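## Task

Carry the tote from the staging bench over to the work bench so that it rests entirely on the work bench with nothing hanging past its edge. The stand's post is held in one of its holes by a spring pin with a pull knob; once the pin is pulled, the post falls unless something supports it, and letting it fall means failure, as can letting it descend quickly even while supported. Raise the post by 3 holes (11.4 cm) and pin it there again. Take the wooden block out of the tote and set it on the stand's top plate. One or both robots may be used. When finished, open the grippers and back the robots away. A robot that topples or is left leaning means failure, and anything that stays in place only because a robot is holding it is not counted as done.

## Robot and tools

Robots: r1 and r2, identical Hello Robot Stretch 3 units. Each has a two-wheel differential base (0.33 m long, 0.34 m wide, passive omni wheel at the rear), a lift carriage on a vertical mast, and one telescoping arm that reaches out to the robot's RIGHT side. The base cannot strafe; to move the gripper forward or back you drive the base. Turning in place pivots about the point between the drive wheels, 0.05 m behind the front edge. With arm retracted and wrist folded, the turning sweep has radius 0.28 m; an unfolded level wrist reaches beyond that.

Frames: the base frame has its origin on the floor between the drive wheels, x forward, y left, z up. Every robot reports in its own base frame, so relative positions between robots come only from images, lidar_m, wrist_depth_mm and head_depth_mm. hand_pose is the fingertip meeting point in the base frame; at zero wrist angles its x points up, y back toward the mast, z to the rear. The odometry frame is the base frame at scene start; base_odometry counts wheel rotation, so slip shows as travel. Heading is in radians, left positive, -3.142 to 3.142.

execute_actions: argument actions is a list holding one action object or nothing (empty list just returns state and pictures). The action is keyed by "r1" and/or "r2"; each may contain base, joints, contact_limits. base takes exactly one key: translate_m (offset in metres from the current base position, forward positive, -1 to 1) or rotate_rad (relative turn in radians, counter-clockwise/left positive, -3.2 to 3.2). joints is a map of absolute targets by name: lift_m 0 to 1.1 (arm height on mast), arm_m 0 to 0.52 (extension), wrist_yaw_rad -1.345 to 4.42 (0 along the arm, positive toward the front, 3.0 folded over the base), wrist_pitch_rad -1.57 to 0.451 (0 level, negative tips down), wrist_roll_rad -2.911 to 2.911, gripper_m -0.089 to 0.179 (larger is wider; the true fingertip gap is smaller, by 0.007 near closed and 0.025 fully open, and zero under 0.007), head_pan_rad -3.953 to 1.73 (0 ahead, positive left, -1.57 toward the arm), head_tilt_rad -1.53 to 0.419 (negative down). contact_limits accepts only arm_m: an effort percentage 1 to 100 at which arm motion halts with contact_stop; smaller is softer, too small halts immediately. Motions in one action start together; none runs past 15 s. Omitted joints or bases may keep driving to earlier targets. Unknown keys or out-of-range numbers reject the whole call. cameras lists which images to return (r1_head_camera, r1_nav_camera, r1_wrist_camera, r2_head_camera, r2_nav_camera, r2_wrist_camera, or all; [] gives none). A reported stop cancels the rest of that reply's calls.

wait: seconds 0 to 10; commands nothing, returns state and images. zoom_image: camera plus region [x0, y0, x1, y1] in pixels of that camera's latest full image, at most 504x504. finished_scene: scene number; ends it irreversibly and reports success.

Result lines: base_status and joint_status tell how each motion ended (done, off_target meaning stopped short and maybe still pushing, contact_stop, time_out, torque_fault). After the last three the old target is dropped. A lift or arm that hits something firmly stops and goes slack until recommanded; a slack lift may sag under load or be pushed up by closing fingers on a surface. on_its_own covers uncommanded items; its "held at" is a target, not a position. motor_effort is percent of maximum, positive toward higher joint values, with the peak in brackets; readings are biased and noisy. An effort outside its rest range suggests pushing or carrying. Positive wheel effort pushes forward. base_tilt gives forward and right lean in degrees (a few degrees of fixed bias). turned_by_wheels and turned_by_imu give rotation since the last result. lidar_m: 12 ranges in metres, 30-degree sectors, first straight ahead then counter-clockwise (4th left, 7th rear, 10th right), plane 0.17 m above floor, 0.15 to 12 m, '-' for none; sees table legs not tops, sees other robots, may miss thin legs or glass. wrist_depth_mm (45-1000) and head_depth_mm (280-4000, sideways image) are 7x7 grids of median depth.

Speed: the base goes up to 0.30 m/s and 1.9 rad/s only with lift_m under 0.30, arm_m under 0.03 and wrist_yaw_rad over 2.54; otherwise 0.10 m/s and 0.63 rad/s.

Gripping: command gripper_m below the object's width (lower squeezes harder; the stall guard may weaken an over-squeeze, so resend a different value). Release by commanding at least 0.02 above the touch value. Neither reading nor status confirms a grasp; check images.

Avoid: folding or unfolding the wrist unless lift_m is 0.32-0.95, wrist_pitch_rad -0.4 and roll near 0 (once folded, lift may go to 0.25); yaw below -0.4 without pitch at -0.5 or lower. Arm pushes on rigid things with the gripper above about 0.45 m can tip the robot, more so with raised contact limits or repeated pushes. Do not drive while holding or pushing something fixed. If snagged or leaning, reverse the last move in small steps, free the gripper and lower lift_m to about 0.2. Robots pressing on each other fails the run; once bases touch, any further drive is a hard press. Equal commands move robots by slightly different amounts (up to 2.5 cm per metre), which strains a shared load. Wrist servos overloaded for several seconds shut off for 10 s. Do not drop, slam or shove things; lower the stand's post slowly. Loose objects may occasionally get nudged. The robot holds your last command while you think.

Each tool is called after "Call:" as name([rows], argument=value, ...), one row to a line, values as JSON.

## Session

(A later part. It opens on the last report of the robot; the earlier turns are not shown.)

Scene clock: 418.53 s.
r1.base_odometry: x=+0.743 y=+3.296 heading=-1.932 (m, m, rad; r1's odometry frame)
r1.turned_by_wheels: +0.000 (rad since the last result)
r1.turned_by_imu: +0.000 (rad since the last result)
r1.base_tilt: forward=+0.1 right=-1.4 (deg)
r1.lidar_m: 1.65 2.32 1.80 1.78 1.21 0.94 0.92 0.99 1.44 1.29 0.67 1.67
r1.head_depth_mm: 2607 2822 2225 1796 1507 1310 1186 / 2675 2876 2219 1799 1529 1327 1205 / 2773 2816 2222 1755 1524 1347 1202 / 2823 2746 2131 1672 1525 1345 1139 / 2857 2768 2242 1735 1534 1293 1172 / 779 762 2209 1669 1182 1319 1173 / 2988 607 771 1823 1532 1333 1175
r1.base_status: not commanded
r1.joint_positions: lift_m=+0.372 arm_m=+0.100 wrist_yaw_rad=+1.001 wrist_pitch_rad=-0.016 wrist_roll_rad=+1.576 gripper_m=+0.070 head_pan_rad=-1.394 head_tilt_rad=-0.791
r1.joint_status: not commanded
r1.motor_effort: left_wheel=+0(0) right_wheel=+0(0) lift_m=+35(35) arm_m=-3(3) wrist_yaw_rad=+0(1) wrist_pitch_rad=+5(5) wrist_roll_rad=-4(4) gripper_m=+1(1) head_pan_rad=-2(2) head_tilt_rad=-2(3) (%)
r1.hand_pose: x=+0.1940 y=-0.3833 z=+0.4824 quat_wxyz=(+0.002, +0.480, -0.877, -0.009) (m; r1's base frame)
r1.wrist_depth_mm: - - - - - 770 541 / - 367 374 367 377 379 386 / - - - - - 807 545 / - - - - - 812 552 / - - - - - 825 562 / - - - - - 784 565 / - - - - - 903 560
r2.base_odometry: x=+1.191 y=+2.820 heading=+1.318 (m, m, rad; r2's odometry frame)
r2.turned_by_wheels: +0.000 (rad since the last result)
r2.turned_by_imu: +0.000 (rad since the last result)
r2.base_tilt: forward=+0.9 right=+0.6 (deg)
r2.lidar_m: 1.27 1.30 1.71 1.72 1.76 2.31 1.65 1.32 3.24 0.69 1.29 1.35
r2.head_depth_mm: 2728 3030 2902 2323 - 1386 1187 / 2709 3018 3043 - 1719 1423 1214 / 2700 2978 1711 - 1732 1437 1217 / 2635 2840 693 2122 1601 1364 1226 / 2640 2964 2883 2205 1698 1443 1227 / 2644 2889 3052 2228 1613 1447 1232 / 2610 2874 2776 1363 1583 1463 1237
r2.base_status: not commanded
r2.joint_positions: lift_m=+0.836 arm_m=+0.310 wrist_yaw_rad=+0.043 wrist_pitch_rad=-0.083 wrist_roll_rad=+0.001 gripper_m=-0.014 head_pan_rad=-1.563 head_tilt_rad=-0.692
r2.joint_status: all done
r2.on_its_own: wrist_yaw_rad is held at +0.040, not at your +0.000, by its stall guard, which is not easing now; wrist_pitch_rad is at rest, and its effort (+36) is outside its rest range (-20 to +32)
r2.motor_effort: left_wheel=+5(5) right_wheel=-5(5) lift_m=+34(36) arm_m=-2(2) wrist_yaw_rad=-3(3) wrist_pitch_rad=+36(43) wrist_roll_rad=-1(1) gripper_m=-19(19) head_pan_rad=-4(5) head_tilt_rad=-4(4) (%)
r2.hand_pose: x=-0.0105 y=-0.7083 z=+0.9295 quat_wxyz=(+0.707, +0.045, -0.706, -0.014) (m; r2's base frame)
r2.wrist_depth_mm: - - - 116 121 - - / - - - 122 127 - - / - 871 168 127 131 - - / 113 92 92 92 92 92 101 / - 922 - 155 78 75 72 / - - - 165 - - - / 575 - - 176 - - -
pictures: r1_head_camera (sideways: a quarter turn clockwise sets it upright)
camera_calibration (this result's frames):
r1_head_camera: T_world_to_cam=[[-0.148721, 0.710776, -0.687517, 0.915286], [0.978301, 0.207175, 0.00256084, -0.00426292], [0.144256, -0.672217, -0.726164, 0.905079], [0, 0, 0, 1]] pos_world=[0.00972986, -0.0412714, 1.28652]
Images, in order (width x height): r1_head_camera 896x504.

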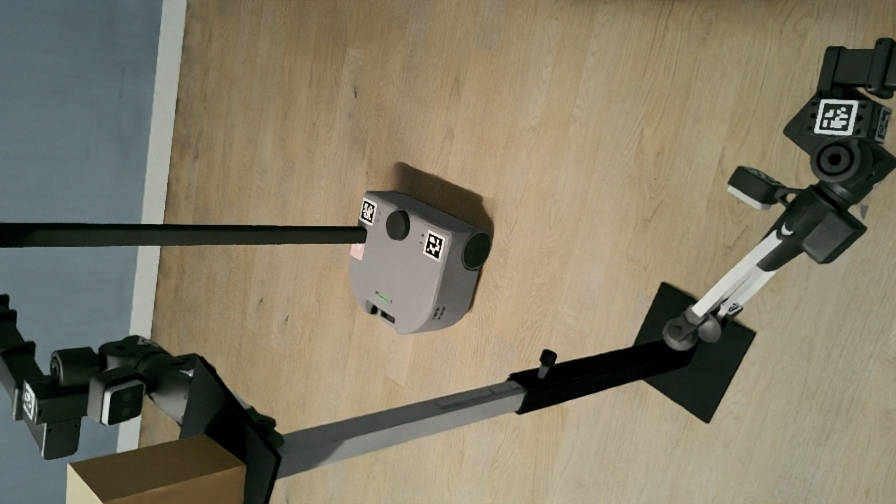

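Not locked, only friction. Go higher.

Call:
execute_actions([
  {"r2":{"joints":{"lift_m":0.859}}},
], cameras=[])

Call:
execute_actions([
  {"r2":{"joints":{"lift_m":0.863}}},
], cameras=[])

Call:
execute_actions([
  {"r2":{"joints":{"lift_m":0.846}}},
], cameras=[])

Call:
execute_actions([
  {"r2":{"joints":{"lift_m":0.836}}},
], cameras=["r1_head_camera"])

Scene clock: 424.30 s.
r1.base_odometry: x=+0.743 y=+3.296 heading=-1.932 (m, m, rad; r1's odometry frame)
r1.turned_by_wheels: +0.000 (rad since the last result)
r1.turned_by_imu: -0.001 (rad since the last result)
r1.base_tilt: forward=+0.1 right=-1.3 (deg)
r1.lidar_m: 1.66 2.32 1.81 1.78 1.21 0.94 0.92 0.98 1.44 1.28 0.67 1.65
r1.head_depth_mm: 2592 2797 2187 1797 1522 1324 1181 / 2702 2820 2205 1806 1536 1317 1208 / 2759 2903 2199 1759 1526 1352 1214 / 2771 2744 2155 1662 1545 1343 1136 / 2880 2904 2234 1725 1530 1293 1171 / 752 752 2230 1686 1182 1313 1178 / 2972 608 773 1829 1537 1329 1173
r1.base_status: not commanded
r1.joint_positions: lift_m=+0.372 arm_m=+0.100 wrist_yaw_rad=+1.001 wrist_pitch_rad=-0.016 wrist_roll_rad=+1.576 gripper_m=+0.070 head_pan_rad=-1.394 head_tilt_rad=-0.791
r1.joint_status: not commanded
r1.motor_effort: left_wheel=+0(0) right_wheel=+0(0) lift_m=+35(35) arm_m=-3(3) wrist_yaw_rad=-1(1) wrist_pitch_rad=+5(5) wrist_roll_rad=-4(4) gripper_m=+1(1) head_pan_rad=-3(2) head_tilt_rad=-3(3) (%)
r1.hand_pose: x=+0.1940 y=-0.3833 z=+0.4824 quat_wxyz=(+0.002, +0.480, -0.877, -0.009) (m; r1's base frame)
r1.wrist_depth_mm: - - - - - 783 540 / - 372 371 369 376 377 385 / - - - - - 807 544 / - - - - - 820 549 / - - - - - 837 558 / - - - - - 798 572 / - - - - - 920 573
r2.base_odometry: x=+1.191 y=+2.820 heading=+1.318 (m, m, rad; r2's odometry frame)
r2.turned_by_wheels: +0.000 (rad since the last result)
r2.turned_by_imu: -0.001 (rad since the last result)
r2.base_tilt: forward=+1.0 right=+0.7 (deg)
r2.lidar_m: 1.27 1.30 1.70 1.72 1.76 2.31 1.65 1.32 3.23 0.69 1.29 1.34
r2.head_depth_mm: 2694 3063 2865 - - 1400 1210 / 2700 3022 3153 - 1711 1419 1222 / 2681 2932 775 - 1723 1434 1211 / 2649 2789 689 2108 1584 1371 1227 / 2637 2980 2866 2227 1698 1451 1229 / 2589 2906 3073 2247 1617 1451 1228 / 2607 2879 2889 1368 1580 1457 1241
r2.base_status: not commanded
r2.joint_positions: lift_m=+0.858 arm_m=+0.310 wrist_yaw_rad=+0.044 wrist_pitch_rad=-0.152 wrist_roll_rad=+0.001 gripper_m=-0.014 head_pan_rad=-1.563 head_tilt_rad=-0.692
r2.joint_status: all done
r2.on_its_own: wrist_yaw_rad is held at +0.040, not at your +0.000, by its stall guard, which is not easing now; wrist_pitch_rad is at rest, and its effort (+67) is outside its rest range (-20 to +32)
r2.motor_effort: left_wheel=+5(5) right_wheel=-5(5) lift_m=+60(61) arm_m=-2(2) wrist_yaw_rad=-2(4) wrist_pitch_rad=+67(68) wrist_roll_rad=-1(1) gripper_m=-19(20) head_pan_rad=-5(4) head_tilt_rad=-3(3) (%)
r2.hand_pose: x=-0.0106 y=-0.7046 z=+0.9343 quat_wxyz=(+0.706, +0.069, -0.704, -0.039) (m; r2's base frame)
r2.wrist_depth_mm: - - - 112 116 - - / - - - 119 125 - - / - - 166 126 132 - - / - 107 107 107 107 106 - / - 732 88 83 80 78 78 / - - - 171 - - - / 596 631 - 186 - - -
pictures: none
No camera images: the call's "cameras" was empty. Leave "cameras" out to get every camera's image.

Scene clock: 424.87 s.
r1.base_odometry: x=+0.743 y=+3.296 heading=-1.932 (m, m, rad; r1's odometry frame)
r1.turned_by_wheels: +0.000 (rad since the last result)
r1.turned_by_imu: +0.000 (rad since the last result)
r1.base_tilt: forward=+0.1 right=-1.4 (deg)
r1.lidar_m: 1.66 2.33 1.80 1.78 1.21 0.94 0.92 0.98 1.45 1.29 0.67 1.66
r1.head_depth_mm: 2620 2765 2209 1806 1526 1318 1181 / 2666 2830 2231 1820 1525 1319 1206 / 2759 2860 2219 1769 1535 1347 1206 / 2814 2778 2162 1659 1539 1352 1139 / 2915 2869 2223 1721 1533 1288 1165 / 755 754 2231 1690 1187 1315 1167 / 789 603 773 1817 1548 1337 1177
r1.base_status: not commanded
r1.joint_positions: lift_m=+0.372 arm_m=+0.100 wrist_yaw_rad=+1.001 wrist_pitch_rad=-0.016 wrist_roll_rad=+1.576 gripper_m=+0.070 head_pan_rad=-1.394 head_tilt_rad=-0.791
r1.joint_status: not commanded
r1.motor_effort: left_wheel=+0(0) right_wheel=+0(0) lift_m=+35(35) arm_m=-3(3) wrist_yaw_rad=-1(1) wrist_pitch_rad=+5(5) wrist_roll_rad=-4(4) gripper_m=+1(0) head_pan_rad=-3(3) head_tilt_rad=-3(3) (%)
r1.hand_pose: x=+0.1940 y=-0.3833 z=+0.4824 quat_wxyz=(+0.002, +0.480, -0.877, -0.009) (m; r1's base frame)
r1.wrist_depth_mm: - - - - - 791 549 / - 370 373 367 376 381 385 / - - - - - 804 544 / - - - - - 805 554 / - - - - - 826 562 / - - - - - 786 562 / - - - - - 933 566
r2.base_odometry: x=+1.191 y=+2.820 heading=+1.318 (m, m, rad; r2's odometry frame)
r2.turned_by_wheels: +0.000 (rad since the last result)
r2.turned_by_imu: +0.000 (rad since the last result)
r2.base_tilt: forward=+1.0 right=+0.7 (deg)
r2.lidar_m: 1.27 1.30 1.70 1.72 1.76 2.31 1.65 1.33 3.21 0.69 1.29 1.34
r2.head_depth_mm: 2732 3042 2874 - - 1413 1209 / 2684 3014 3194 2015 1706 1426 1214 / 2679 2962 770 - 1731 1426 1217 / 2652 2826 686 2132 1601 1356 1225 / 2660 2915 2851 2194 1698 1444 1232 / 2627 2931 3010 2222 1611 1452 1230 / 2585 2898 2871 1363 1583 1456 1236
r2.base_status: not commanded
r2.joint_positions: lift_m=+0.862 arm_m=+0.310 wrist_yaw_rad=+0.044 wrist_pitch_rad=-0.155 wrist_roll_rad=+0.001 gripper_m=-0.014 head_pan_rad=-1.563 head_tilt_rad=-0.692
r2.joint_status: all done
r2.on_its_own: wrist_yaw_rad is held at +0.040, not at your +0.000, by its stall guard, which is not easing now; wrist_pitch_rad is at rest, and its effort (+67) is outside its rest range (-20 to +32)
r2.motor_effort: left_wheel=+4(5) right_wheel=-5(5) lift_m=+61(63) arm_m=-1(2) wrist_yaw_rad=-3(3) wrist_pitch_rad=+67(70) wrist_roll_rad=-1(1) gripper_m=-20(20) head_pan_rad=-4(3) head_tilt_rad=-3(4) (%)
r2.hand_pose: x=-0.0106 y=-0.7044 z=+0.9377 quat_wxyz=(+0.706, +0.070, -0.704, -0.040) (m; r2's base frame)
r2.wrist_depth_mm: - - - 113 117 - - / - - - 119 125 - - / - - 150 126 132 - - / - 107 107 107 107 107 - / - 754 88 83 80 79 79 / - - - 171 - - - / 599 623 - 187 - - -
pictures: none
No camera images: the call's "cameras" was empty. Leave "cameras" out to get every camera's image.

Scene clock: 425.73 s.
r1.base_odometry: x=+0.743 y=+3.296 heading=-1.932 (m, m, rad; r1's odometry frame)
r1.turned_by_wheels: +0.000 (rad since the last result)
r1.turned_by_imu: +0.000 (rad since the last result)
r1.base_tilt: forward=+0.1 right=-1.4 (deg)
r1.lidar_m: 1.66 2.32 1.81 1.77 1.21 0.94 0.92 0.98 1.44 1.29 0.67 1.66
r1.head_depth_mm: 2625 2769 2212 1812 1524 1318 1188 / 2667 2846 2201 1788 1526 1329 1207 / 2742 2872 2234 1765 1539 1352 1211 / 2774 2750 2155 1678 1531 1357 1143 / 2853 2883 2255 1730 1527 1291 1180 / 769 766 2241 1699 1182 1324 1166 / 793 605 776 1830 1542 1330 1171
r1.base_status: not commanded
r1.joint_positions: lift_m=+0.372 arm_m=+0.100 wrist_yaw_rad=+1.001 wrist_pitch_rad=-0.016 wrist_roll_rad=+1.576 gripper_m=+0.070 head_pan_rad=-1.394 head_tilt_rad=-0.791
r1.joint_status: not commanded
r1.motor_effort: left_wheel=+0(0) right_wheel=+0(0) lift_m=+35(35) arm_m=-3(3) wrist_yaw_rad=-1(1) wrist_pitch_rad=+6(5) wrist_roll_rad=-4(4) gripper_m=+1(1) head_pan_rad=-3(3) head_tilt_rad=-3(3) (%)
r1.hand_pose: x=+0.1940 y=-0.3833 z=+0.4824 quat_wxyz=(+0.002, +0.480, -0.877, -0.009) (m; r1's base frame)
r1.wrist_depth_mm: - - - - - 791 536 / - 373 374 370 375 380 386 / - - - - - 811 545 / - - - - - 826 556 / - - - - - 834 560 / - - - - - 788 558 / - - - - - 904 572
r2.base_odometry: x=+1.191 y=+2.820 heading=+1.318 (m, m, rad; r2's odometry frame)
r2.turned_by_wheels: +0.000 (rad since the last result)
r2.turned_by_imu: +0.000 (rad since the last result)
r2.base_tilt: forward=+0.9 right=+0.6 (deg)
r2.lidar_m: 1.27 1.30 1.71 1.72 1.76 2.32 1.65 1.33 3.24 0.69 1.29 1.34
r2.head_depth_mm: 2709 3046 2901 2257 - 1386 1193 / 2687 3005 3083 - 1717 1418 1218 / 2709 2973 753 - 1718 1434 1219 / 2660 2837 691 2128 1592 1356 1229 / 2680 2947 2847 2183 1689 1439 1227 / 2639 2922 3011 2225 1607 1445 1235 / 2627 2906 2767 1366 1583 1458 1235
r2.base_status: not commanded
r2.joint_positions: lift_m=+0.846 arm_m=+0.310 wrist_yaw_rad=+0.044 wrist_pitch_rad=-0.100 wrist_roll_rad=+0.001 gripper_m=-0.014 head_pan_rad=-1.563 head_tilt_rad=-0.692
r2.joint_status: all done
r2.on_its_own: wrist_yaw_rad is held at +0.040, not at your +0.000, by its stall guard, which is not easing now; wrist_pitch_rad is at rest, and its effort (+44) is outside its rest range (-20 to +32)
r2.motor_effort: left_wheel=+5(5) right_wheel=-5(5) lift_m=+36(54) arm_m=-1(2) wrist_yaw_rad=-3(3) wrist_pitch_rad=+44(68) wrist_roll_rad=-1(1) gripper_m=-18(18) head_pan_rad=-5(5) head_tilt_rad=-4(4) (%)
r2.hand_pose: x=-0.0105 y=-0.7075 z=+0.9352 quat_wxyz=(+0.707, +0.051, -0.706, -0.020) (m; r2's base frame)
r2.wrist_depth_mm: - - - 116 120 - - / - - - 121 126 - - / - 874 170 127 131 - - / 117 97 97 97 97 97 - / - 914 - 118 78 76 72 / - - - 165 - - - / 594 - - 178 - - -
pictures: none
No camera images: the call's "cameras" was empty. Leave "cameras" out to get every camera's image.

Scene clock: 426.47 s.
r1.base_odometry: x=+0.743 y=+3.296 heading=-1.932 (m, m, rad; r1's odometry frame)
r1.turned_by_wheels: +0.000 (rad since the last result)
r1.turned_by_imu: +0.000 (rad since the last result)
r1.base_tilt: forward=+0.1 right=-1.4 (deg)
r1.lidar_m: 1.66 2.33 1.81 1.78 1.21 0.94 0.92 0.98 1.44 1.29 0.67 1.66
r1.head_depth_mm: 2589 2773 2211 1794 1520 1316 1182 / 2636 2845 2220 1793 1533 1319 1204 / 2746 2869 2213 1779 1532 1352 1204 / 2760 2692 2145 1681 1533 1346 1139 / 2878 2785 2235 1730 1545 1291 1172 / 777 765 2240 1683 1179 1317 1173 / 2963 607 772 1827 1540 1327 1166
r1.base_status: not commanded
r1.joint_positions: lift_m=+0.372 arm_m=+0.100 wrist_yaw_rad=+1.001 wrist_pitch_rad=-0.016 wrist_roll_rad=+1.576 gripper_m=+0.070 head_pan_rad=-1.394 head_tilt_rad=-0.791
r1.joint_status: not commanded
r1.motor_effort: left_wheel=+0(0) right_wheel=+0(0) lift_m=+35(35) arm_m=-3(3) wrist_yaw_rad=-1(1) wrist_pitch_rad=+5(5) wrist_roll_rad=-4(4) gripper_m=+0(0) head_pan_rad=-2(1) head_tilt_rad=-4(4) (%)
r1.hand_pose: x=+0.1940 y=-0.3833 z=+0.4824 quat_wxyz=(+0.002, +0.480, -0.877, -0.009) (m; r1's base frame)
r1.wrist_depth_mm: - - - - - 786 539 / - 369 374 369 376 379 389 / - - - - - 801 547 / - - - - - 819 554 / - - - - - 828 558 / - - - - - 790 562 / - - - - - 918 568
r2.base_odometry: x=+1.191 y=+2.820 heading=+1.318 (m, m, rad; r2's odometry frame)
r2.turned_by_wheels: +0.000 (rad since the last result)
r2.turned_by_imu: +0.000 (rad since the last result)
r2.base_tilt: forward=+0.9 right=+0.7 (deg)
r2.lidar_m: 1.27 1.30 1.71 1.72 1.75 2.31 1.65 1.32 3.22 0.69 1.29 1.34
r2.head_depth_mm: 2720 3052 2888 2304 - 1390 1192 / 2685 3013 3114 - 1733 1424 1221 / 2684 2931 751 - 1725 1435 1223 / 2664 2817 692 2104 1598 1358 1219 / 2652 2964 2892 2229 1695 1445 1235 / 2654 2927 3043 2219 1612 1459 1230 / 2596 2916 2929 1369 1568 1457 1246
r2.base_status: not commanded
r2.joint_positions: lift_m=+0.836 arm_m=+0.310 wrist_yaw_rad=+0.043 wrist_pitch_rad=-0.091 wrist_roll_rad=+0.001 gripper_m=-0.014 head_pan_rad=-1.563 head_tilt_rad=-0.692
r2.joint_status: all done
r2.on_its_own: wrist_yaw_rad is held at +0.040, not at your +0.000, by its stall guard, which is not easing now; wrist_pitch_rad is at rest, and its effort (+39) is outside its rest range (-20 to +32)
r2.motor_effort: left_wheel=+4(4) right_wheel=-4(5) lift_m=+34(35) arm_m=-1(2) wrist_yaw_rad=-2(3) wrist_pitch_rad=+39(43) wrist_roll_rad=-1(1) gripper_m=-18(18) head_pan_rad=-4(4) head_tilt_rad=-4(3) (%)
r2.hand_pose: x=-0.0106 y=-0.7079 z=+0.9276 quat_wxyz=(+0.707, +0.048, -0.706, -0.017) (m; r2's base frame)
r2.wrist_depth_mm: - - - 116 120 - - / - - - 122 127 - - / - 851 171 127 131 - - / 116 95 95 95 95 95 - / - 897 - 154 78 75 73 / - - - 165 - - - / 591 - - 177 - - -
pictures: r1_head_camera (sideways: a quarter turn clockwise sets it upright)
camera_calibration (this result's frames):
r1_head_camera: T_world_to_cam=[[-0.148721, 0.710776, -0.687517, 0.915286], [0.978301, 0.207175, 0.00256084, -0.00426292], [0.144256, -0.672217, -0.726164, 0.905079], [0, 0, 0, 1]] pos_world=[0.00972986, -0.0412714, 1.28652]
Images, in order (width x height): r1_head_camera 896x504.

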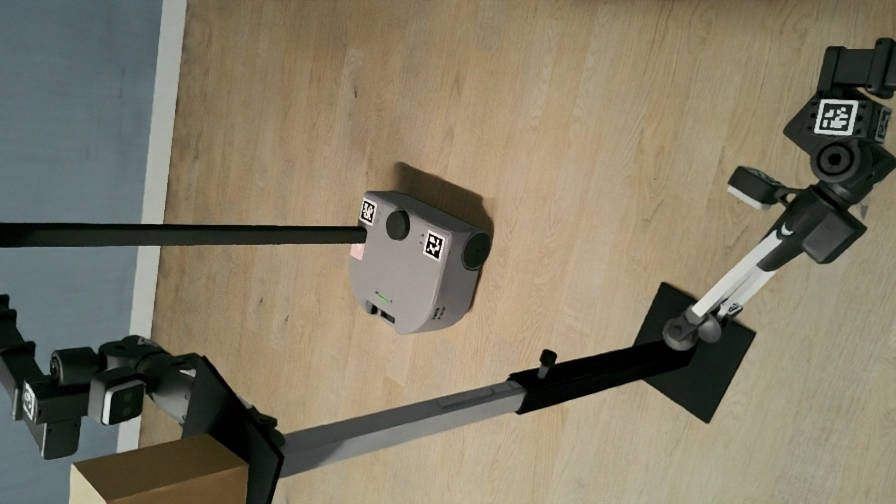

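Call:
execute_actions([
  {"r2":{"joints":{"lift_m":0.861}}},
], cameras=[])

Call:
execute_actions([
  {"r2":{"joints":{"lift_m":0.867}}},
], cameras=[])

Call:
execute_actions([
  {"r2":{"joints":{"lift_m":0.848}}},
], cameras=[])

Call:
execute_actions([
  {"r2":{"joints":{"lift_m":0.836}}},
])

Scene clock: 441.30 s.
r1.base_odometry: x=+0.743 y=+3.296 heading=-1.932 (m, m, rad; r1's odometry frame)
r1.turned_by_wheels: +0.000 (rad since the last result)
r1.turned_by_imu: -0.001 (rad since the last result)
r1.base_tilt: forward=+0.1 right=-1.4 (deg)
r1.lidar_m: 1.65 2.32 1.80 1.78 1.21 0.94 0.92 0.99 1.44 1.29 0.67 1.66
r1.head_depth_mm: 2632 2811 2234 1798 1517 1326 1193 / 2683 2846 2191 1816 1520 1316 1206 / 2771 2846 2230 1766 1518 1344 1202 / 2816 2749 2165 1677 1539 1349 1140 / 2841 2869 2233 1723 1529 1292 1166 / 751 750 2238 1700 1189 1311 1176 / 802 607 777 1822 1545 1329 1182
r1.base_status: not commanded
r1.joint_positions: lift_m=+0.372 arm_m=+0.100 wrist_yaw_rad=+1.001 wrist_pitch_rad=-0.016 wrist_roll_rad=+1.576 gripper_m=+0.070 head_pan_rad=-1.394 head_tilt_rad=-0.791
r1.joint_status: not commanded
r1.motor_effort: left_wheel=+0(0) right_wheel=+0(0) lift_m=+35(35) arm_m=-3(3) wrist_yaw_rad=-1(1) wrist_pitch_rad=+5(4) wrist_roll_rad=-4(4) gripper_m=+1(1) head_pan_rad=-2(2) head_tilt_rad=-3(4) (%)
r1.hand_pose: x=+0.1940 y=-0.3833 z=+0.4824 quat_wxyz=(+0.002, +0.480, -0.877, -0.009) (m; r1's base frame)
r1.wrist_depth_mm: - - - - - 794 540 / - 373 371 369 375 380 387 / - - - - - 796 551 / - - - - - 812 547 / - - - - - 838 558 / - - - - - 792 567 / - - - - - 944 573
r2.base_odometry: x=+1.191 y=+2.820 heading=+1.318 (m, m, rad; r2's odometry frame)
r2.turned_by_wheels: +0.000 (rad since the last result)
r2.turned_by_imu: -0.001 (rad since the last result)
r2.base_tilt: forward=+0.9 right=+0.8 (deg)
r2.lidar_m: 1.27 1.30 1.70 1.72 1.76 2.30 1.65 1.33 3.22 0.69 1.29 1.34
r2.head_depth_mm: 2735 3032 2885 - - 1408 1211 / 2707 3005 3199 - 1714 1424 1214 / 2690 2982 772 - 1729 1432 1221 / 2677 2831 686 2122 1593 1362 1232 / 2636 2935 2827 2213 1694 1442 1230 / 2609 2959 3030 2222 1610 1446 1232 / 2610 2920 2878 1376 1575 1449 1239
r2.base_status: not commanded
r2.joint_positions: lift_m=+0.860 arm_m=+0.310 wrist_yaw_rad=+0.043 wrist_pitch_rad=-0.153 wrist_roll_rad=+0.001 gripper_m=-0.014 head_pan_rad=-1.563 head_tilt_rad=-0.692
r2.joint_status: all done
r2.on_its_own: wrist_yaw_rad is held at +0.040, not at your +0.000, by its stall guard, which is not easing now; wrist_pitch_rad is at rest, and its effort (+67) is outside its rest range (-20 to +32)
r2.motor_effort: left_wheel=+4(4) right_wheel=-4(4) lift_m=+61(61) arm_m=-2(2) wrist_yaw_rad=-3(3) wrist_pitch_rad=+67(70) wrist_roll_rad=-1(1) gripper_m=-19(19) head_pan_rad=-4(5) head_tilt_rad=-4(3) (%)
r2.hand_pose: x=-0.0106 y=-0.7045 z=+0.9360 quat_wxyz=(+0.706, +0.070, -0.704, -0.039) (m; r2's base frame)
r2.wrist_depth_mm: - - - 113 117 - - / - - - 119 124 - - / - - 151 126 132 - - / - 107 107 107 107 107 - / - 744 87 83 80 78 78 / - - - 171 - - - / 613 622 - 187 - - -
pictures: none
No camera images: the call's "cameras" was empty. Leave "cameras" out to get every camera's image.

Scene clock: 441.93 s.
r1.base_odometry: x=+0.743 y=+3.296 heading=-1.932 (m, m, rad; r1's odometry frame)
r1.turned_by_wheels: +0.000 (rad since the last result)
r1.turned_by_imu: +0.000 (rad since the last result)
r1.base_tilt: forward=+0.1 right=-1.4 (deg)
r1.lidar_m: 1.65 2.33 1.81 1.78 1.21 0.94 0.92 0.99 1.44 1.29 0.66 1.66
r1.head_depth_mm: 2574 2801 2188 1810 1522 1325 1185 / 2657 2865 2220 1794 1524 1322 1207 / 2747 2859 2223 1762 1506 1348 1208 / 2825 2685 2164 1674 1535 1343 1138 / 2902 2890 2243 1728 1543 1290 1171 / 751 749 2226 1693 1186 1318 1168 / 780 599 2044 1802 1539 1334 1175
r1.base_status: not commanded
r1.joint_positions: lift_m=+0.372 arm_m=+0.100 wrist_yaw_rad=+1.001 wrist_pitch_rad=-0.016 wrist_roll_rad=+1.576 gripper_m=+0.070 head_pan_rad=-1.394 head_tilt_rad=-0.791
r1.joint_status: not commanded
r1.motor_effort: left_wheel=+0(0) right_wheel=-1(0) lift_m=+35(35) arm_m=-3(3) wrist_yaw_rad=-1(0) wrist_pitch_rad=+5(5) wrist_roll_rad=-4(4) gripper_m=+1(1) head_pan_rad=-2(2) head_tilt_rad=-3(2) (%)
r1.hand_pose: x=+0.1940 y=-0.3833 z=+0.4824 quat_wxyz=(+0.002, +0.480, -0.877, -0.009) (m; r1's base frame)
r1.wrist_depth_mm: - - - - - 781 542 / - 372 371 365 374 380 384 / - - - - - 810 548 / - - - - - 808 554 / - - - - - 820 552 / - - - - - 785 566 / - - - - - 928 565
r2.base_odometry: x=+1.191 y=+2.820 heading=+1.318 (m, m, rad; r2's odometry frame)
r2.turned_by_wheels: +0.000 (rad since the last result)
r2.turned_by_imu: +0.000 (rad since the last result)
r2.base_tilt: forward=+0.9 right=+0.7 (deg)
r2.lidar_m: 1.27 1.30 1.71 1.72 1.76 2.30 1.65 1.33 3.23 0.69 1.29 1.34
r2.head_depth_mm: 2748 3046 2872 - - 1417 1207 / 2716 3019 3202 1971 1722 1424 1219 / 2696 2961 765 - 1717 1433 1224 / 2649 2789 687 2115 1590 1354 1228 / 2656 2931 2847 2207 1698 1448 1225 / 2628 2889 3066 2225 1609 1452 1236 / 2586 2877 2883 1367 1578 1455 1238
r2.base_status: not commanded
r2.joint_positions: lift_m=+0.866 arm_m=+0.310 wrist_yaw_rad=+0.043 wrist_pitch_rad=-0.159 wrist_roll_rad=+0.001 gripper_m=-0.014 head_pan_rad=-1.563 head_tilt_rad=-0.692
r2.joint_status: all done
r2.on_its_own: wrist_yaw_rad is held at +0.040, not at your +0.000, by its stall guard, which is not easing now; wrist_pitch_rad is at rest, and its effort (+69) is outside its rest range (-20 to +32)
r2.motor_effort: left_wheel=+5(5) right_wheel=-4(5) lift_m=+61(61) arm_m=-2(2) wrist_yaw_rad=-3(2) wrist_pitch_rad=+69(70) wrist_roll_rad=-1(1) gripper_m=-19(19) head_pan_rad=-4(4) head_tilt_rad=-5(5) (%)
r2.hand_pose: x=-0.0107 y=-0.7042 z=+0.9406 quat_wxyz=(+0.706, +0.072, -0.704, -0.041) (m; r2's base frame)
r2.wrist_depth_mm: - - - 112 117 - - / - - - 119 124 - - / - - 167 126 132 - - / - 108 108 108 108 108 - / - 92 87 84 80 80 80 / - - - 171 - - - / - 633 - 188 - - -
pictures: none
No camera images: the call's "cameras" was empty. Leave "cameras" out to get every camera's image.

Scene clock: 442.83 s.
r1.base_odometry: x=+0.743 y=+3.296 heading=-1.932 (m, m, rad; r1's odometry frame)
r1.turned_by_wheels: +0.000 (rad since the last result)
r1.turned_by_imu: +0.000 (rad since the last result)
r1.base_tilt: forward=+0.1 right=-1.5 (deg)
r1.lidar_m: 1.66 2.32 1.81 1.78 1.21 0.94 0.92 0.98 1.45 1.29 0.67 1.66
r1.head_depth_mm: 2595 2773 2170 1814 1525 1322 1182 / 2698 2820 2194 1792 1519 1323 1210 / 2732 2883 2238 1764 1527 1339 1205 / 2772 2742 2152 1689 1528 1351 1142 / 2849 2899 2228 1715 1534 1291 1175 / 768 764 2228 1697 1180 1320 1173 / 789 603 773 1827 1539 1332 1175
r1.base_status: not commanded
r1.joint_positions: lift_m=+0.372 arm_m=+0.100 wrist_yaw_rad=+1.001 wrist_pitch_rad=-0.016 wrist_roll_rad=+1.576 gripper_m=+0.070 head_pan_rad=-1.394 head_tilt_rad=-0.791
r1.joint_status: not commanded
r1.motor_effort: left_wheel=+0(0) right_wheel=+0(0) lift_m=+35(35) arm_m=-3(3) wrist_yaw_rad=+0(1) wrist_pitch_rad=+5(5) wrist_roll_rad=-4(4) gripper_m=+1(2) head_pan_rad=-2(1) head_tilt_rad=-4(4) (%)
r1.hand_pose: x=+0.1940 y=-0.3833 z=+0.4824 quat_wxyz=(+0.002, +0.480, -0.877, -0.009) (m; r1's base frame)
r1.wrist_depth_mm: - - - - - 782 535 / - 371 375 371 376 378 387 / - - - - - 802 551 / - - - - - 825 551 / - - - - - 827 554 / - - - - - 793 557 / - - - - - 916 566
r2.base_odometry: x=+1.191 y=+2.820 heading=+1.318 (m, m, rad; r2's odometry frame)
r2.turned_by_wheels: +0.000 (rad since the last result)
r2.turned_by_imu: +0.000 (rad since the last result)
r2.base_tilt: forward=+0.9 right=+0.7 (deg)
r2.lidar_m: 1.27 1.30 1.70 1.72 1.76 2.32 1.65 1.33 3.24 0.69 1.29 1.34
r2.head_depth_mm: 2755 3039 2908 2295 - 1382 1200 / 2707 3033 3169 - 1716 1428 1217 / 2685 2963 751 - 1735 1426 1222 / 2665 2775 689 2133 1601 1359 1229 / 2648 2946 2881 2213 1696 1449 1227 / 2628 2925 3043 2229 1604 1452 1239 / 2599 2910 2912 1370 1574 1461 1243
r2.base_status: not commanded
r2.joint_positions: lift_m=+0.848 arm_m=+0.310 wrist_yaw_rad=+0.043 wrist_pitch_rad=-0.105 wrist_roll_rad=+0.001 gripper_m=-0.014 head_pan_rad=-1.563 head_tilt_rad=-0.692
r2.joint_status: all done
r2.on_its_own: wrist_yaw_rad is held at +0.040, not at your +0.000, by its stall guard, which is not easing now; wrist_pitch_rad is at rest, and its effort (+46) is outside its rest range (-20 to +32)
r2.motor_effort: left_wheel=+4(5) right_wheel=-4(4) lift_m=+36(55) arm_m=-2(1) wrist_yaw_rad=-3(3) wrist_pitch_rad=+46(69) wrist_roll_rad=-1(1) gripper_m=-19(20) head_pan_rad=-4(4) head_tilt_rad=-3(4) (%)
r2.hand_pose: x=-0.0105 y=-0.7073 z=+0.9360 quat_wxyz=(+0.707, +0.053, -0.705, -0.022) (m; r2's base frame)
r2.wrist_depth_mm: - - - 115 120 - - / - - - 121 127 - - / - 835 170 127 131 - - / 119 99 98 98 98 98 - / - 906 87 82 78 76 73 / - - - 166 - - - / 590 - - 180 - - -
pictures: none
No camera images: the call's "cameras" was empty. Leave "cameras" out to get every camera's image.

Scene clock: 443.60 s.
r1.base_odometry: x=+0.743 y=+3.296 heading=-1.932 (m, m, rad; r1's odometry frame)
r1.turned_by_wheels: +0.000 (rad since the last result)
r1.turned_by_imu: +0.000 (rad since the last result)
r1.base_tilt: forward=+0.1 right=-1.4 (deg)
r1.lidar_m: 1.66 2.33 1.81 1.78 1.21 0.94 0.93 0.98 1.44 1.29 0.67 1.66
r1.head_depth_mm: 2618 2817 2210 1805 1526 1313 1187 / 2708 2869 2214 1802 1522 1317 1204 / 2730 2858 2224 1771 1530 1350 1204 / 2764 2778 2177 1695 1533 1351 1141 / 2877 2759 2221 1722 1534 1293 1172 / 779 758 2255 1694 1183 1314 1175 / 2914 603 775 1825 1541 1329 1182
r1.base_status: not commanded
r1.joint_positions: lift_m=+0.372 arm_m=+0.100 wrist_yaw_rad=+1.001 wrist_pitch_rad=-0.016 wrist_roll_rad=+1.576 gripper_m=+0.070 head_pan_rad=-1.394 head_tilt_rad=-0.791
r1.joint_status: not commanded
r1.motor_effort: left_wheel=+0(0) right_wheel=+0(0) lift_m=+35(35) arm_m=-3(3) wrist_yaw_rad=-1(1) wrist_pitch_rad=+5(5) wrist_roll_rad=-4(4) gripper_m=+1(1) head_pan_rad=-1(2) head_tilt_rad=-4(3) (%)
r1.hand_pose: x=+0.1940 y=-0.3833 z=+0.4824 quat_wxyz=(+0.002, +0.480, -0.877, -0.009) (m; r1's base frame)
r1.wrist_depth_mm: - - - - - 781 539 / - - 372 371 371 380 386 / - - - - - 800 551 / - - - - - 822 548 / - - - - - 835 554 / - - - - - 777 559 / - - - - - 914 571
r2.base_odometry: x=+1.191 y=+2.820 heading=+1.318 (m, m, rad; r2's odometry frame)
r2.turned_by_wheels: +0.000 (rad since the last result)
r2.turned_by_imu: +0.000 (rad since the last result)
r2.base_tilt: forward=+0.9 right=+0.6 (deg)
r2.lidar_m: 1.27 1.30 1.70 1.72 1.76 2.31 1.65 1.33 3.24 0.69 1.29 1.34
r2.head_depth_mm: 2729 3060 2878 2310 - 1381 1191 / 2697 3030 3070 - 1723 1426 1215 / 2700 2924 751 - 1727 1428 1222 / 2676 2806 694 2124 1593 1354 1224 / 2624 2956 2836 2216 1702 1448 1234 / 2616 2900 3029 2225 1609 1452 1231 / 2612 2868 2766 1363 1578 1462 1237
r2.base_status: not commanded
r2.joint_positions: lift_m=+0.836 arm_m=+0.310 wrist_yaw_rad=+0.041 wrist_pitch_rad=-0.064 wrist_roll_rad=+0.001 gripper_m=-0.014 head_pan_rad=-1.563 head_tilt_rad=-0.692
r2.joint_status: all done
r2.on_its_own: wrist_yaw_rad is held at +0.040, not at your +0.000, by its stall guard, which is not easing now
r2.motor_effort: left_wheel=+2(4) right_wheel=-2(4) lift_m=+30(35) arm_m=+1(2) wrist_yaw_rad=-1(2) wrist_pitch_rad=+28(45) wrist_roll_rad=-1(1) gripper_m=-20(18) head_pan_rad=-5(4) head_tilt_rad=-4(3) (%)
r2.hand_pose: x=-0.0110 y=-0.7088 z=+0.9345 quat_wxyz=(+0.707, +0.038, -0.706, -0.008) (m; r2's base frame)
r2.wrist_depth_mm: - - - 119 124 - - / - - - 123 129 - - / - 853 174 128 133 - - / - 90 89 89 89 89 99 / - 927 - 156 - - 73 / - - - 165 - - - / 594 - - 176 - - -
pictures: r1_head_camera (sideways: a quarter turn clockwise sets it upright), r1_nav_camera (sideways: a quarter turn counterclockwise sets it upright), r1_wrist_camera, r2_head_camera (sideways: a quarter turn clockwise sets it upright), r2_nav_camera (sideways: a quarter turn counterclockwise sets it upright), r2_wrist_camera
camera_calibration (this result's frames):
r1_head_camera: T_world_to_cam=[[-0.148721, 0.710776, -0.687517, 0.915286], [0.978301, 0.207175, 0.00256084, -0.00426292], [0.144256, -0.672217, -0.726164, 0.905079], [0, 0, 0, 1]] pos_world=[0.00972985, -0.0412714, 1.28652]
r1_nav_camera: T_world_to_cam=[[0.179686, -0.708531, 0.682419, -0.852926], [-0.975494, -0.217883, 0.0306351, 0.0143663], [0.126982, -0.671201, -0.730319, 0.905435], [0, 0, 0, 1]] pos_world=[0.0522997, 0.00653412, 1.24287]
r1_wrist_camera: T_world_to_cam=[[-0.0180847, 0.0744142, -0.997063, 0.511671], [0.370948, 0.926553, 0.0624235, 0.285276], [0.928477, -0.36873, -0.0443602, -0.136299], [0, 0, 0, 1]] pos_world=[0.0299808, -0.352657, 0.486314]
r2_head_camera: T_world_to_cam=[[0.0391714, 0.607923, -0.793029, 1.0534], [0.999026, -0.00768058, 0.0434588, -0.0597083], [0.0203287, -0.793958, -0.607632, 0.747781], [0, 0, 0, 1]] pos_world=[0.00318574, -0.0471355, 1.29234]
r2_nav_camera: T_world_to_cam=[[-0.00181185, -0.607097, 0.794626, -0.992695], [-0.999965, 0.00758897, 0.00351795, 0.057887], [-0.00816612, -0.794592, -0.607089, 0.744571], [0, 0, 0, 1]] pos_world=[0.0621666, -0.0114712, 1.24064]
r2_wrist_camera: T_world_to_cam=[[-0.998667, -0.0513653, 0.004994, -0.0525363], [-0.0186372, 0.268722, -0.963038, 1.12156], [0.0481247, -0.961847, -0.269321, -0.259175], [0, 0, 0, 1]] pos_world=[-0.0190908, -0.553373, 1.01056]
Images, in order (width x height): r1_head_camera 896x504, r1_nav_camera 672x504, r1_wrist_camera 644x364, r2_head_camera 896x504, r2_nav_camera 672x504, r2_wrist_camera 644x364.

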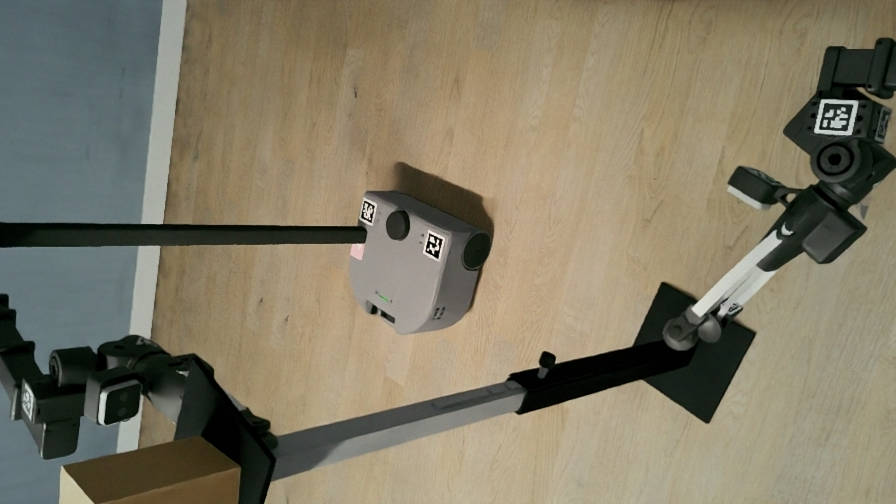

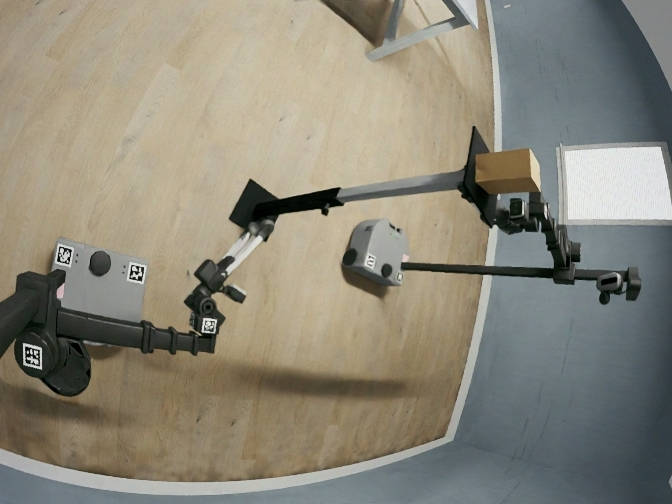

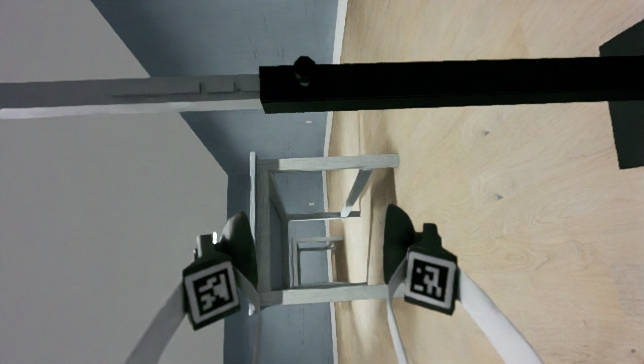

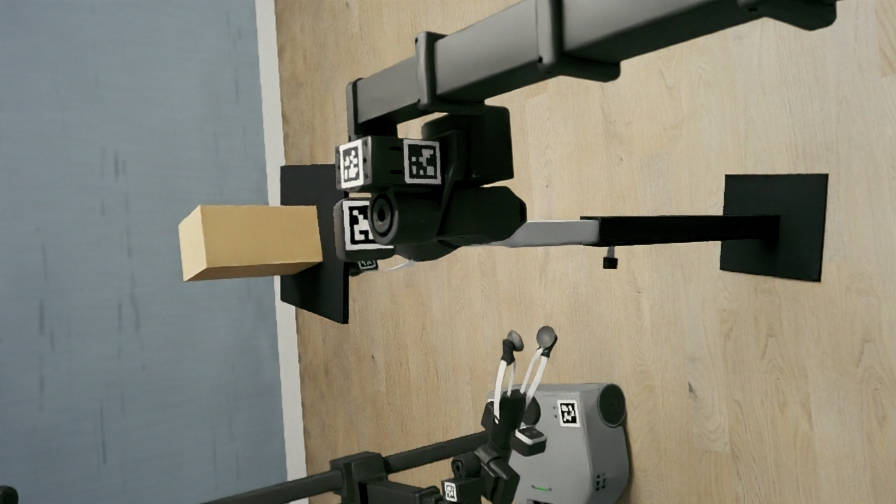

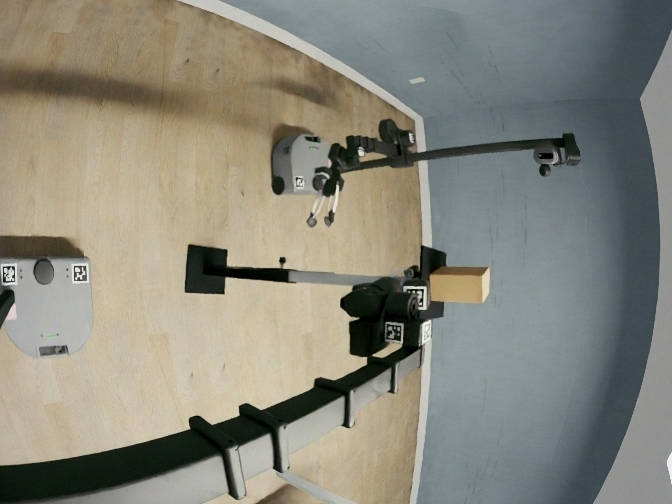

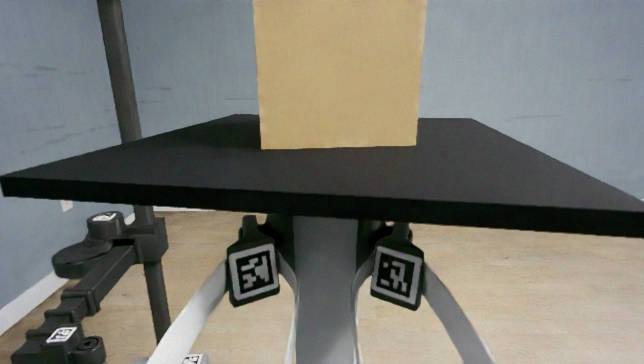

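Locked.

Call:
execute_actions([
  {"r2":{"joints":{"lift_m":0.822}}},
], cameras=[])

Call:
execute_actions([
  {"r2":{"joints":{"gripper_m":0.1,"lift_m":0.816}}},
], cameras=[])

Call:
execute_actions([
  {"r2":{"joints":{"arm_m":0.02}},"r1":{"joints":{"arm_m":0.0}}},
], cameras=["r2_head_camera"])

Call:
finished_scene(scene=2)

Scene clock: 449.17 s.
r1.base_odometry: x=+0.743 y=+3.296 heading=-1.932 (m, m, rad; r1's odometry frame)
r1.turned_by_wheels: +0.000 (rad since the last result)
r1.turned_by_imu: -0.001 (rad since the last result)
r1.base_tilt: forward=+0.1 right=-1.4 (deg)
r1.lidar_m: 1.65 2.32 1.81 1.78 1.21 0.94 0.92 0.98 1.44 1.29 0.67 1.66
r1.head_depth_mm: 2639 2773 2214 1798 1518 1322 1184 / 2668 2855 2184 1798 1528 1325 1204 / 2751 2871 2197 1765 1526 1349 1202 / 2816 2759 2150 1678 1520 1359 1140 / 2865 2819 2221 1721 1530 1296 1172 / 795 760 2231 1674 1184 1315 1174 / 2904 604 772 1807 1540 1333 1169
r1.base_status: not commanded
r1.joint_positions: lift_m=+0.372 arm_m=+0.100 wrist_yaw_rad=+1.001 wrist_pitch_rad=-0.016 wrist_roll_rad=+1.576 gripper_m=+0.070 head_pan_rad=-1.394 head_tilt_rad=-0.791
r1.joint_status: not commanded
r1.motor_effort: left_wheel=+0(0) right_wheel=+0(0) lift_m=+35(35) arm_m=-3(3) wrist_yaw_rad=+0(0) wrist_pitch_rad=+5(5) wrist_roll_rad=-4(4) gripper_m=+1(0) head_pan_rad=-2(2) head_tilt_rad=-4(3) (%)
r1.hand_pose: x=+0.1940 y=-0.3833 z=+0.4824 quat_wxyz=(+0.002, +0.480, -0.877, -0.009) (m; r1's base frame)
r1.wrist_depth_mm: - - - - - 784 534 / - - 369 370 373 381 383 / - - - - - 807 549 / - - - - - 802 558 / - - - - - 823 559 / - - - - - 790 566 / - - - - - 912 567
r2.base_odometry: x=+1.191 y=+2.820 heading=+1.318 (m, m, rad; r2's odometry frame)
r2.turned_by_wheels: +0.000 (rad since the last result)
r2.turned_by_imu: -0.001 (rad since the last result)
r2.base_tilt: forward=+0.9 right=+0.6 (deg)
r2.lidar_m: 1.27 1.30 1.70 1.72 1.76 2.31 1.66 1.32 3.25 0.69 1.29 1.34
r2.head_depth_mm: 2752 3044 2880 2226 - 1382 1189 / 2697 3008 2934 - 1724 1425 1214 / 2651 2961 736 - 1717 1432 1225 / 2681 2829 692 2119 1603 1366 1223 / 2653 2977 2905 2218 1695 1440 1236 / 2617 2921 3039 2237 1613 1457 1235 / 2646 2889 2753 1368 1577 1466 1243
r2.base_status: not commanded
r2.joint_positions: lift_m=+0.822 arm_m=+0.310 wrist_yaw_rad=+0.040 wrist_pitch_rad=-0.016 wrist_roll_rad=+0.002 gripper_m=-0.014 head_pan_rad=-1.563 head_tilt_rad=-0.692
r2.joint_status: all done
r2.on_its_own: wrist_yaw_rad is held at +0.040, not at your +0.000, by its stall guard, which is not easing now
r2.motor_effort: left_wheel=+1(2) right_wheel=-1(3) lift_m=+25(28) arm_m=+3(4) wrist_yaw_rad=-1(1) wrist_pitch_rad=+7(28) wrist_roll_rad=-1(1) gripper_m=-19(18) head_pan_rad=-4(4) head_tilt_rad=-4(4) (%)
r2.hand_pose: x=-0.0111 y=-0.7102 z=+0.9330 quat_wxyz=(+0.707, +0.020, -0.707, +0.008) (m; r2's base frame)
r2.wrist_depth_mm: - - - 122 127 - - / - - - 127 132 - - / - - 185 131 135 - - / - 98 87 85 79 76 74 / - 976 - 155 - - - / - 946 - 163 - - - / 664 - - 170 - - -
pictures: none
No camera images: the call's "cameras" was empty. Leave "cameras" out to get every camera's image.

Scene clock: 450.80 s.
r1.base_odometry: x=+0.743 y=+3.296 heading=-1.932 (m, m, rad; r1's odometry frame)
r1.turned_by_wheels: +0.000 (rad since the last result)
r1.turned_by_imu: +0.000 (rad since the last result)
r1.base_tilt: forward=+0.2 right=-1.4 (deg)
r1.lidar_m: 1.65 2.33 1.81 1.78 1.21 0.94 0.92 0.99 1.45 1.29 0.66 1.66
r1.head_depth_mm: 2576 2754 2212 1803 1522 1316 1186 / 2684 2871 2194 1794 1536 1320 1204 / 2747 2826 2199 1768 1525 1343 1208 / 2807 2762 2159 1680 1523 1352 1139 / 2855 2778 2227 1709 1536 1296 1169 / 804 753 2159 1687 1190 1320 1173 / 2930 601 774 1831 1535 1331 1174
r1.base_status: not commanded
r1.joint_positions: lift_m=+0.372 arm_m=+0.100 wrist_yaw_rad=+1.001 wrist_pitch_rad=-0.016 wrist_roll_rad=+1.576 gripper_m=+0.070 head_pan_rad=-1.394 head_tilt_rad=-0.791
r1.joint_status: not commanded
r1.motor_effort: left_wheel=+0(0) right_wheel=+0(0) lift_m=+35(35) arm_m=-3(3) wrist_yaw_rad=-1(1) wrist_pitch_rad=+4(5) wrist_roll_rad=-4(4) gripper_m=+1(2) head_pan_rad=-2(2) head_tilt_rad=-2(4) (%)
r1.hand_pose: x=+0.1940 y=-0.3833 z=+0.4824 quat_wxyz=(+0.002, +0.480, -0.877, -0.009) (m; r1's base frame)
r1.wrist_depth_mm: - - - - - 786 542 / - 371 373 369 373 378 381 / - - - - - 799 542 / - - - - - 812 548 / - - - - - 835 553 / - - - - - 789 555 / - - - - - 906 562
r2.base_odometry: x=+1.191 y=+2.820 heading=+1.318 (m, m, rad; r2's odometry frame)
r2.turned_by_wheels: +0.000 (rad since the last result)
r2.turned_by_imu: +0.000 (rad since the last result)
r2.base_tilt: forward=+1.0 right=+0.6 (deg)
r2.lidar_m: 1.27 1.30 1.70 1.72 1.76 2.31 1.66 1.33 3.23 0.69 1.29 1.34
r2.head_depth_mm: 2738 3037 2898 2231 - 1385 1189 / 2728 2995 2943 - 1692 1422 1220 / 2661 2944 734 - 1687 1434 1219 / 2689 2819 687 2126 1629 1359 1225 / 2619 2938 2879 2217 1698 1454 1228 / 2648 2962 3053 2223 1607 1461 1233 / 2621 2907 2890 1365 1573 1455 1249
r2.base_status: not commanded
r2.joint_positions: lift_m=+0.816 arm_m=+0.310 wrist_yaw_rad=+0.042 wrist_pitch_rad=-0.017 wrist_roll_rad=+0.003 gripper_m=+0.100 head_pan_rad=-1.563 head_tilt_rad=-0.692
r2.joint_status: all done
r2.on_its_own: wrist_yaw_rad is held at +0.040, not at your +0.000, by its stall guard, which is not easing now
r2.motor_effort: left_wheel=+1(1) right_wheel=+0(1) lift_m=+27(28) arm_m=+3(4) wrist_yaw_rad=-1(1) wrist_pitch_rad=+7(8) wrist_roll_rad=-1(1) gripper_m=+1(81) head_pan_rad=-4(4) head_tilt_rad=-5(4) (%)
r2.hand_pose: x=-0.0108 y=-0.7101 z=+0.9265 quat_wxyz=(+0.706, +0.021, -0.707, +0.008) (m; r2's base frame)
r2.wrist_depth_mm: - - - 120 125 - - / - - - 125 130 - - / - 112 112 112 111 111 - / - - - 148 - - 70 / - 894 - 155 - - - / - 836 - 161 - - - / 652 - - 168 - - -
pictures: none
No camera images: the call's "cameras" was empty. Leave "cameras" out to get every camera's image.

Scene clock: 454.17 s.
r1.base_odometry: x=+0.743 y=+3.296 heading=-1.932 (m, m, rad; r1's odometry frame)
r1.turned_by_wheels: +0.000 (rad since the last result)
r1.turned_by_imu: -0.001 (rad since the last result)
r1.base_tilt: forward=+0.2 right=-1.4 (deg)
r1.lidar_m: 1.65 2.32 1.81 1.78 1.21 0.94 0.92 0.98 1.44 1.29 0.67 1.66
r1.head_depth_mm: 2625 2815 2219 1814 1539 1320 1165 / 2672 2838 2218 1802 1514 1319 1163 / 2765 2892 2193 1770 1529 1317 1189 / 1266 2778 2162 1677 1533 1324 1181 / 987 2818 2219 1736 1535 1316 1154 / 3044 2585 2237 1686 1180 1318 1177 / 2949 602 774 1807 1535 1331 1178
r1.base_status: not commanded
r1.joint_positions: lift_m=+0.372 arm_m=+0.000 wrist_yaw_rad=+1.001 wrist_pitch_rad=-0.016 wrist_roll_rad=+1.576 gripper_m=+0.070 head_pan_rad=-1.394 head_tilt_rad=-0.791
r1.joint_status: all done
r1.motor_effort: left_wheel=+0(0) right_wheel=+0(0) lift_m=+35(35) arm_m=-3(3) wrist_yaw_rad=+0(1) wrist_pitch_rad=+5(6) wrist_roll_rad=-4(4) gripper_m=+1(1) head_pan_rad=-3(2) head_tilt_rad=-4(4) (%)
r1.hand_pose: x=+0.1940 y=-0.2833 z=+0.4824 quat_wxyz=(+0.002, +0.480, -0.877, -0.009) (m; r1's base frame)
r1.wrist_depth_mm: 409 405 414 409 415 415 428 / - - - - - 807 533 / - - - - - 807 544 / - - - - - 825 554 / - - - - - 829 558 / - - - - - 793 556 / - - - - - 894 569
r2.base_odometry: x=+1.191 y=+2.820 heading=+1.318 (m, m, rad; r2's odometry frame)
r2.turned_by_wheels: +0.000 (rad since the last result)
r2.turned_by_imu: -0.001 (rad since the last result)
r2.base_tilt: forward=+0.9 right=+0.6 (deg)
r2.lidar_m: 1.27 1.30 1.71 1.72 1.76 2.30 1.65 1.32 3.24 0.69 1.29 1.34
r2.head_depth_mm: 2746 3028 2884 2146 1702 1456 - / 2717 3002 2923 2145 1715 1462 - / 2683 2987 2546 2161 1722 - - / 2661 2851 700 2034 1592 1445 1222 / 2653 2956 2859 2210 1730 1443 1227 / 2648 2940 3064 2235 1637 1452 1237 / 2651 2898 2930 1440 1596 1458 1240
r2.base_status: not commanded
r2.joint_positions: lift_m=+0.816 arm_m=+0.020 wrist_yaw_rad=+0.040 wrist_pitch_rad=-0.018 wrist_roll_rad=+0.003 gripper_m=+0.100 head_pan_rad=-1.563 head_tilt_rad=-0.692
r2.joint_status: all done
r2.on_its_own: wrist_yaw_rad is held at +0.040, not at your +0.000, by its stall guard, which is not easing now
r2.motor_effort: left_wheel=+1(0) right_wheel=+0(0) lift_m=+29(28) arm_m=-3(3) wrist_yaw_rad=-1(1) wrist_pitch_rad=+8(8) wrist_roll_rad=-1(1) gripper_m=+0(0) head_pan_rad=-4(4) head_tilt_rad=-4(4) (%)
r2.hand_pose: x=-0.0111 y=-0.4209 z=+0.9262 quat_wxyz=(+0.706, +0.021, -0.707, +0.007) (m; r2's base frame)
r2.wrist_depth_mm: - - - 391 - - - / - - - 410 - - - / - - - - - - - / - - - - - - - / - - - - - - - / - - - - - - - / - - - - - - -
pictures: r2_head_camera (sideways: a quarter turn clockwise sets it upright)
camera_calibration (this result's frames):
r2_head_camera: T_world_to_cam=[[0.0391728, 0.607924, -0.793028, 1.05339], [0.999026, -0.00768287, 0.0434587, -0.0597083], [0.0203269, -0.793958, -0.607633, 0.747781], [0, 0, 0, 1]] pos_world=[0.00318563, -0.0471355, 1.29234]
Images, in order (width x height): r2_head_camera 896x504.

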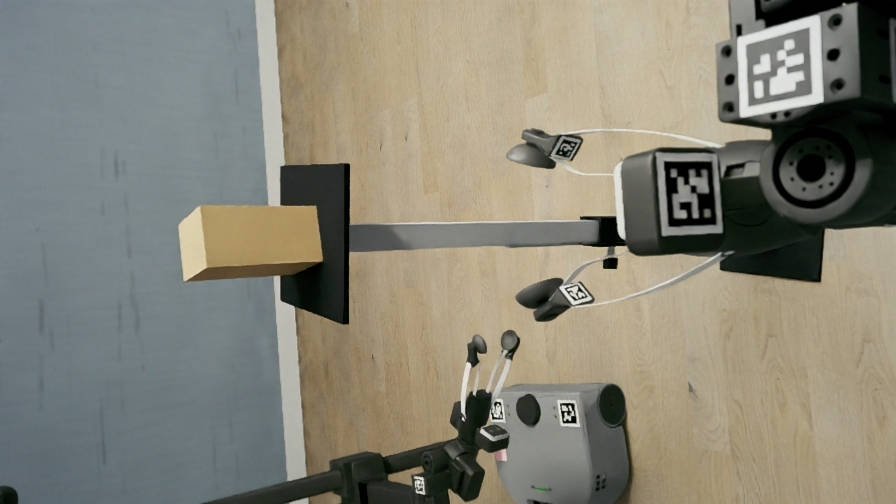

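The scene is finished: the task was done.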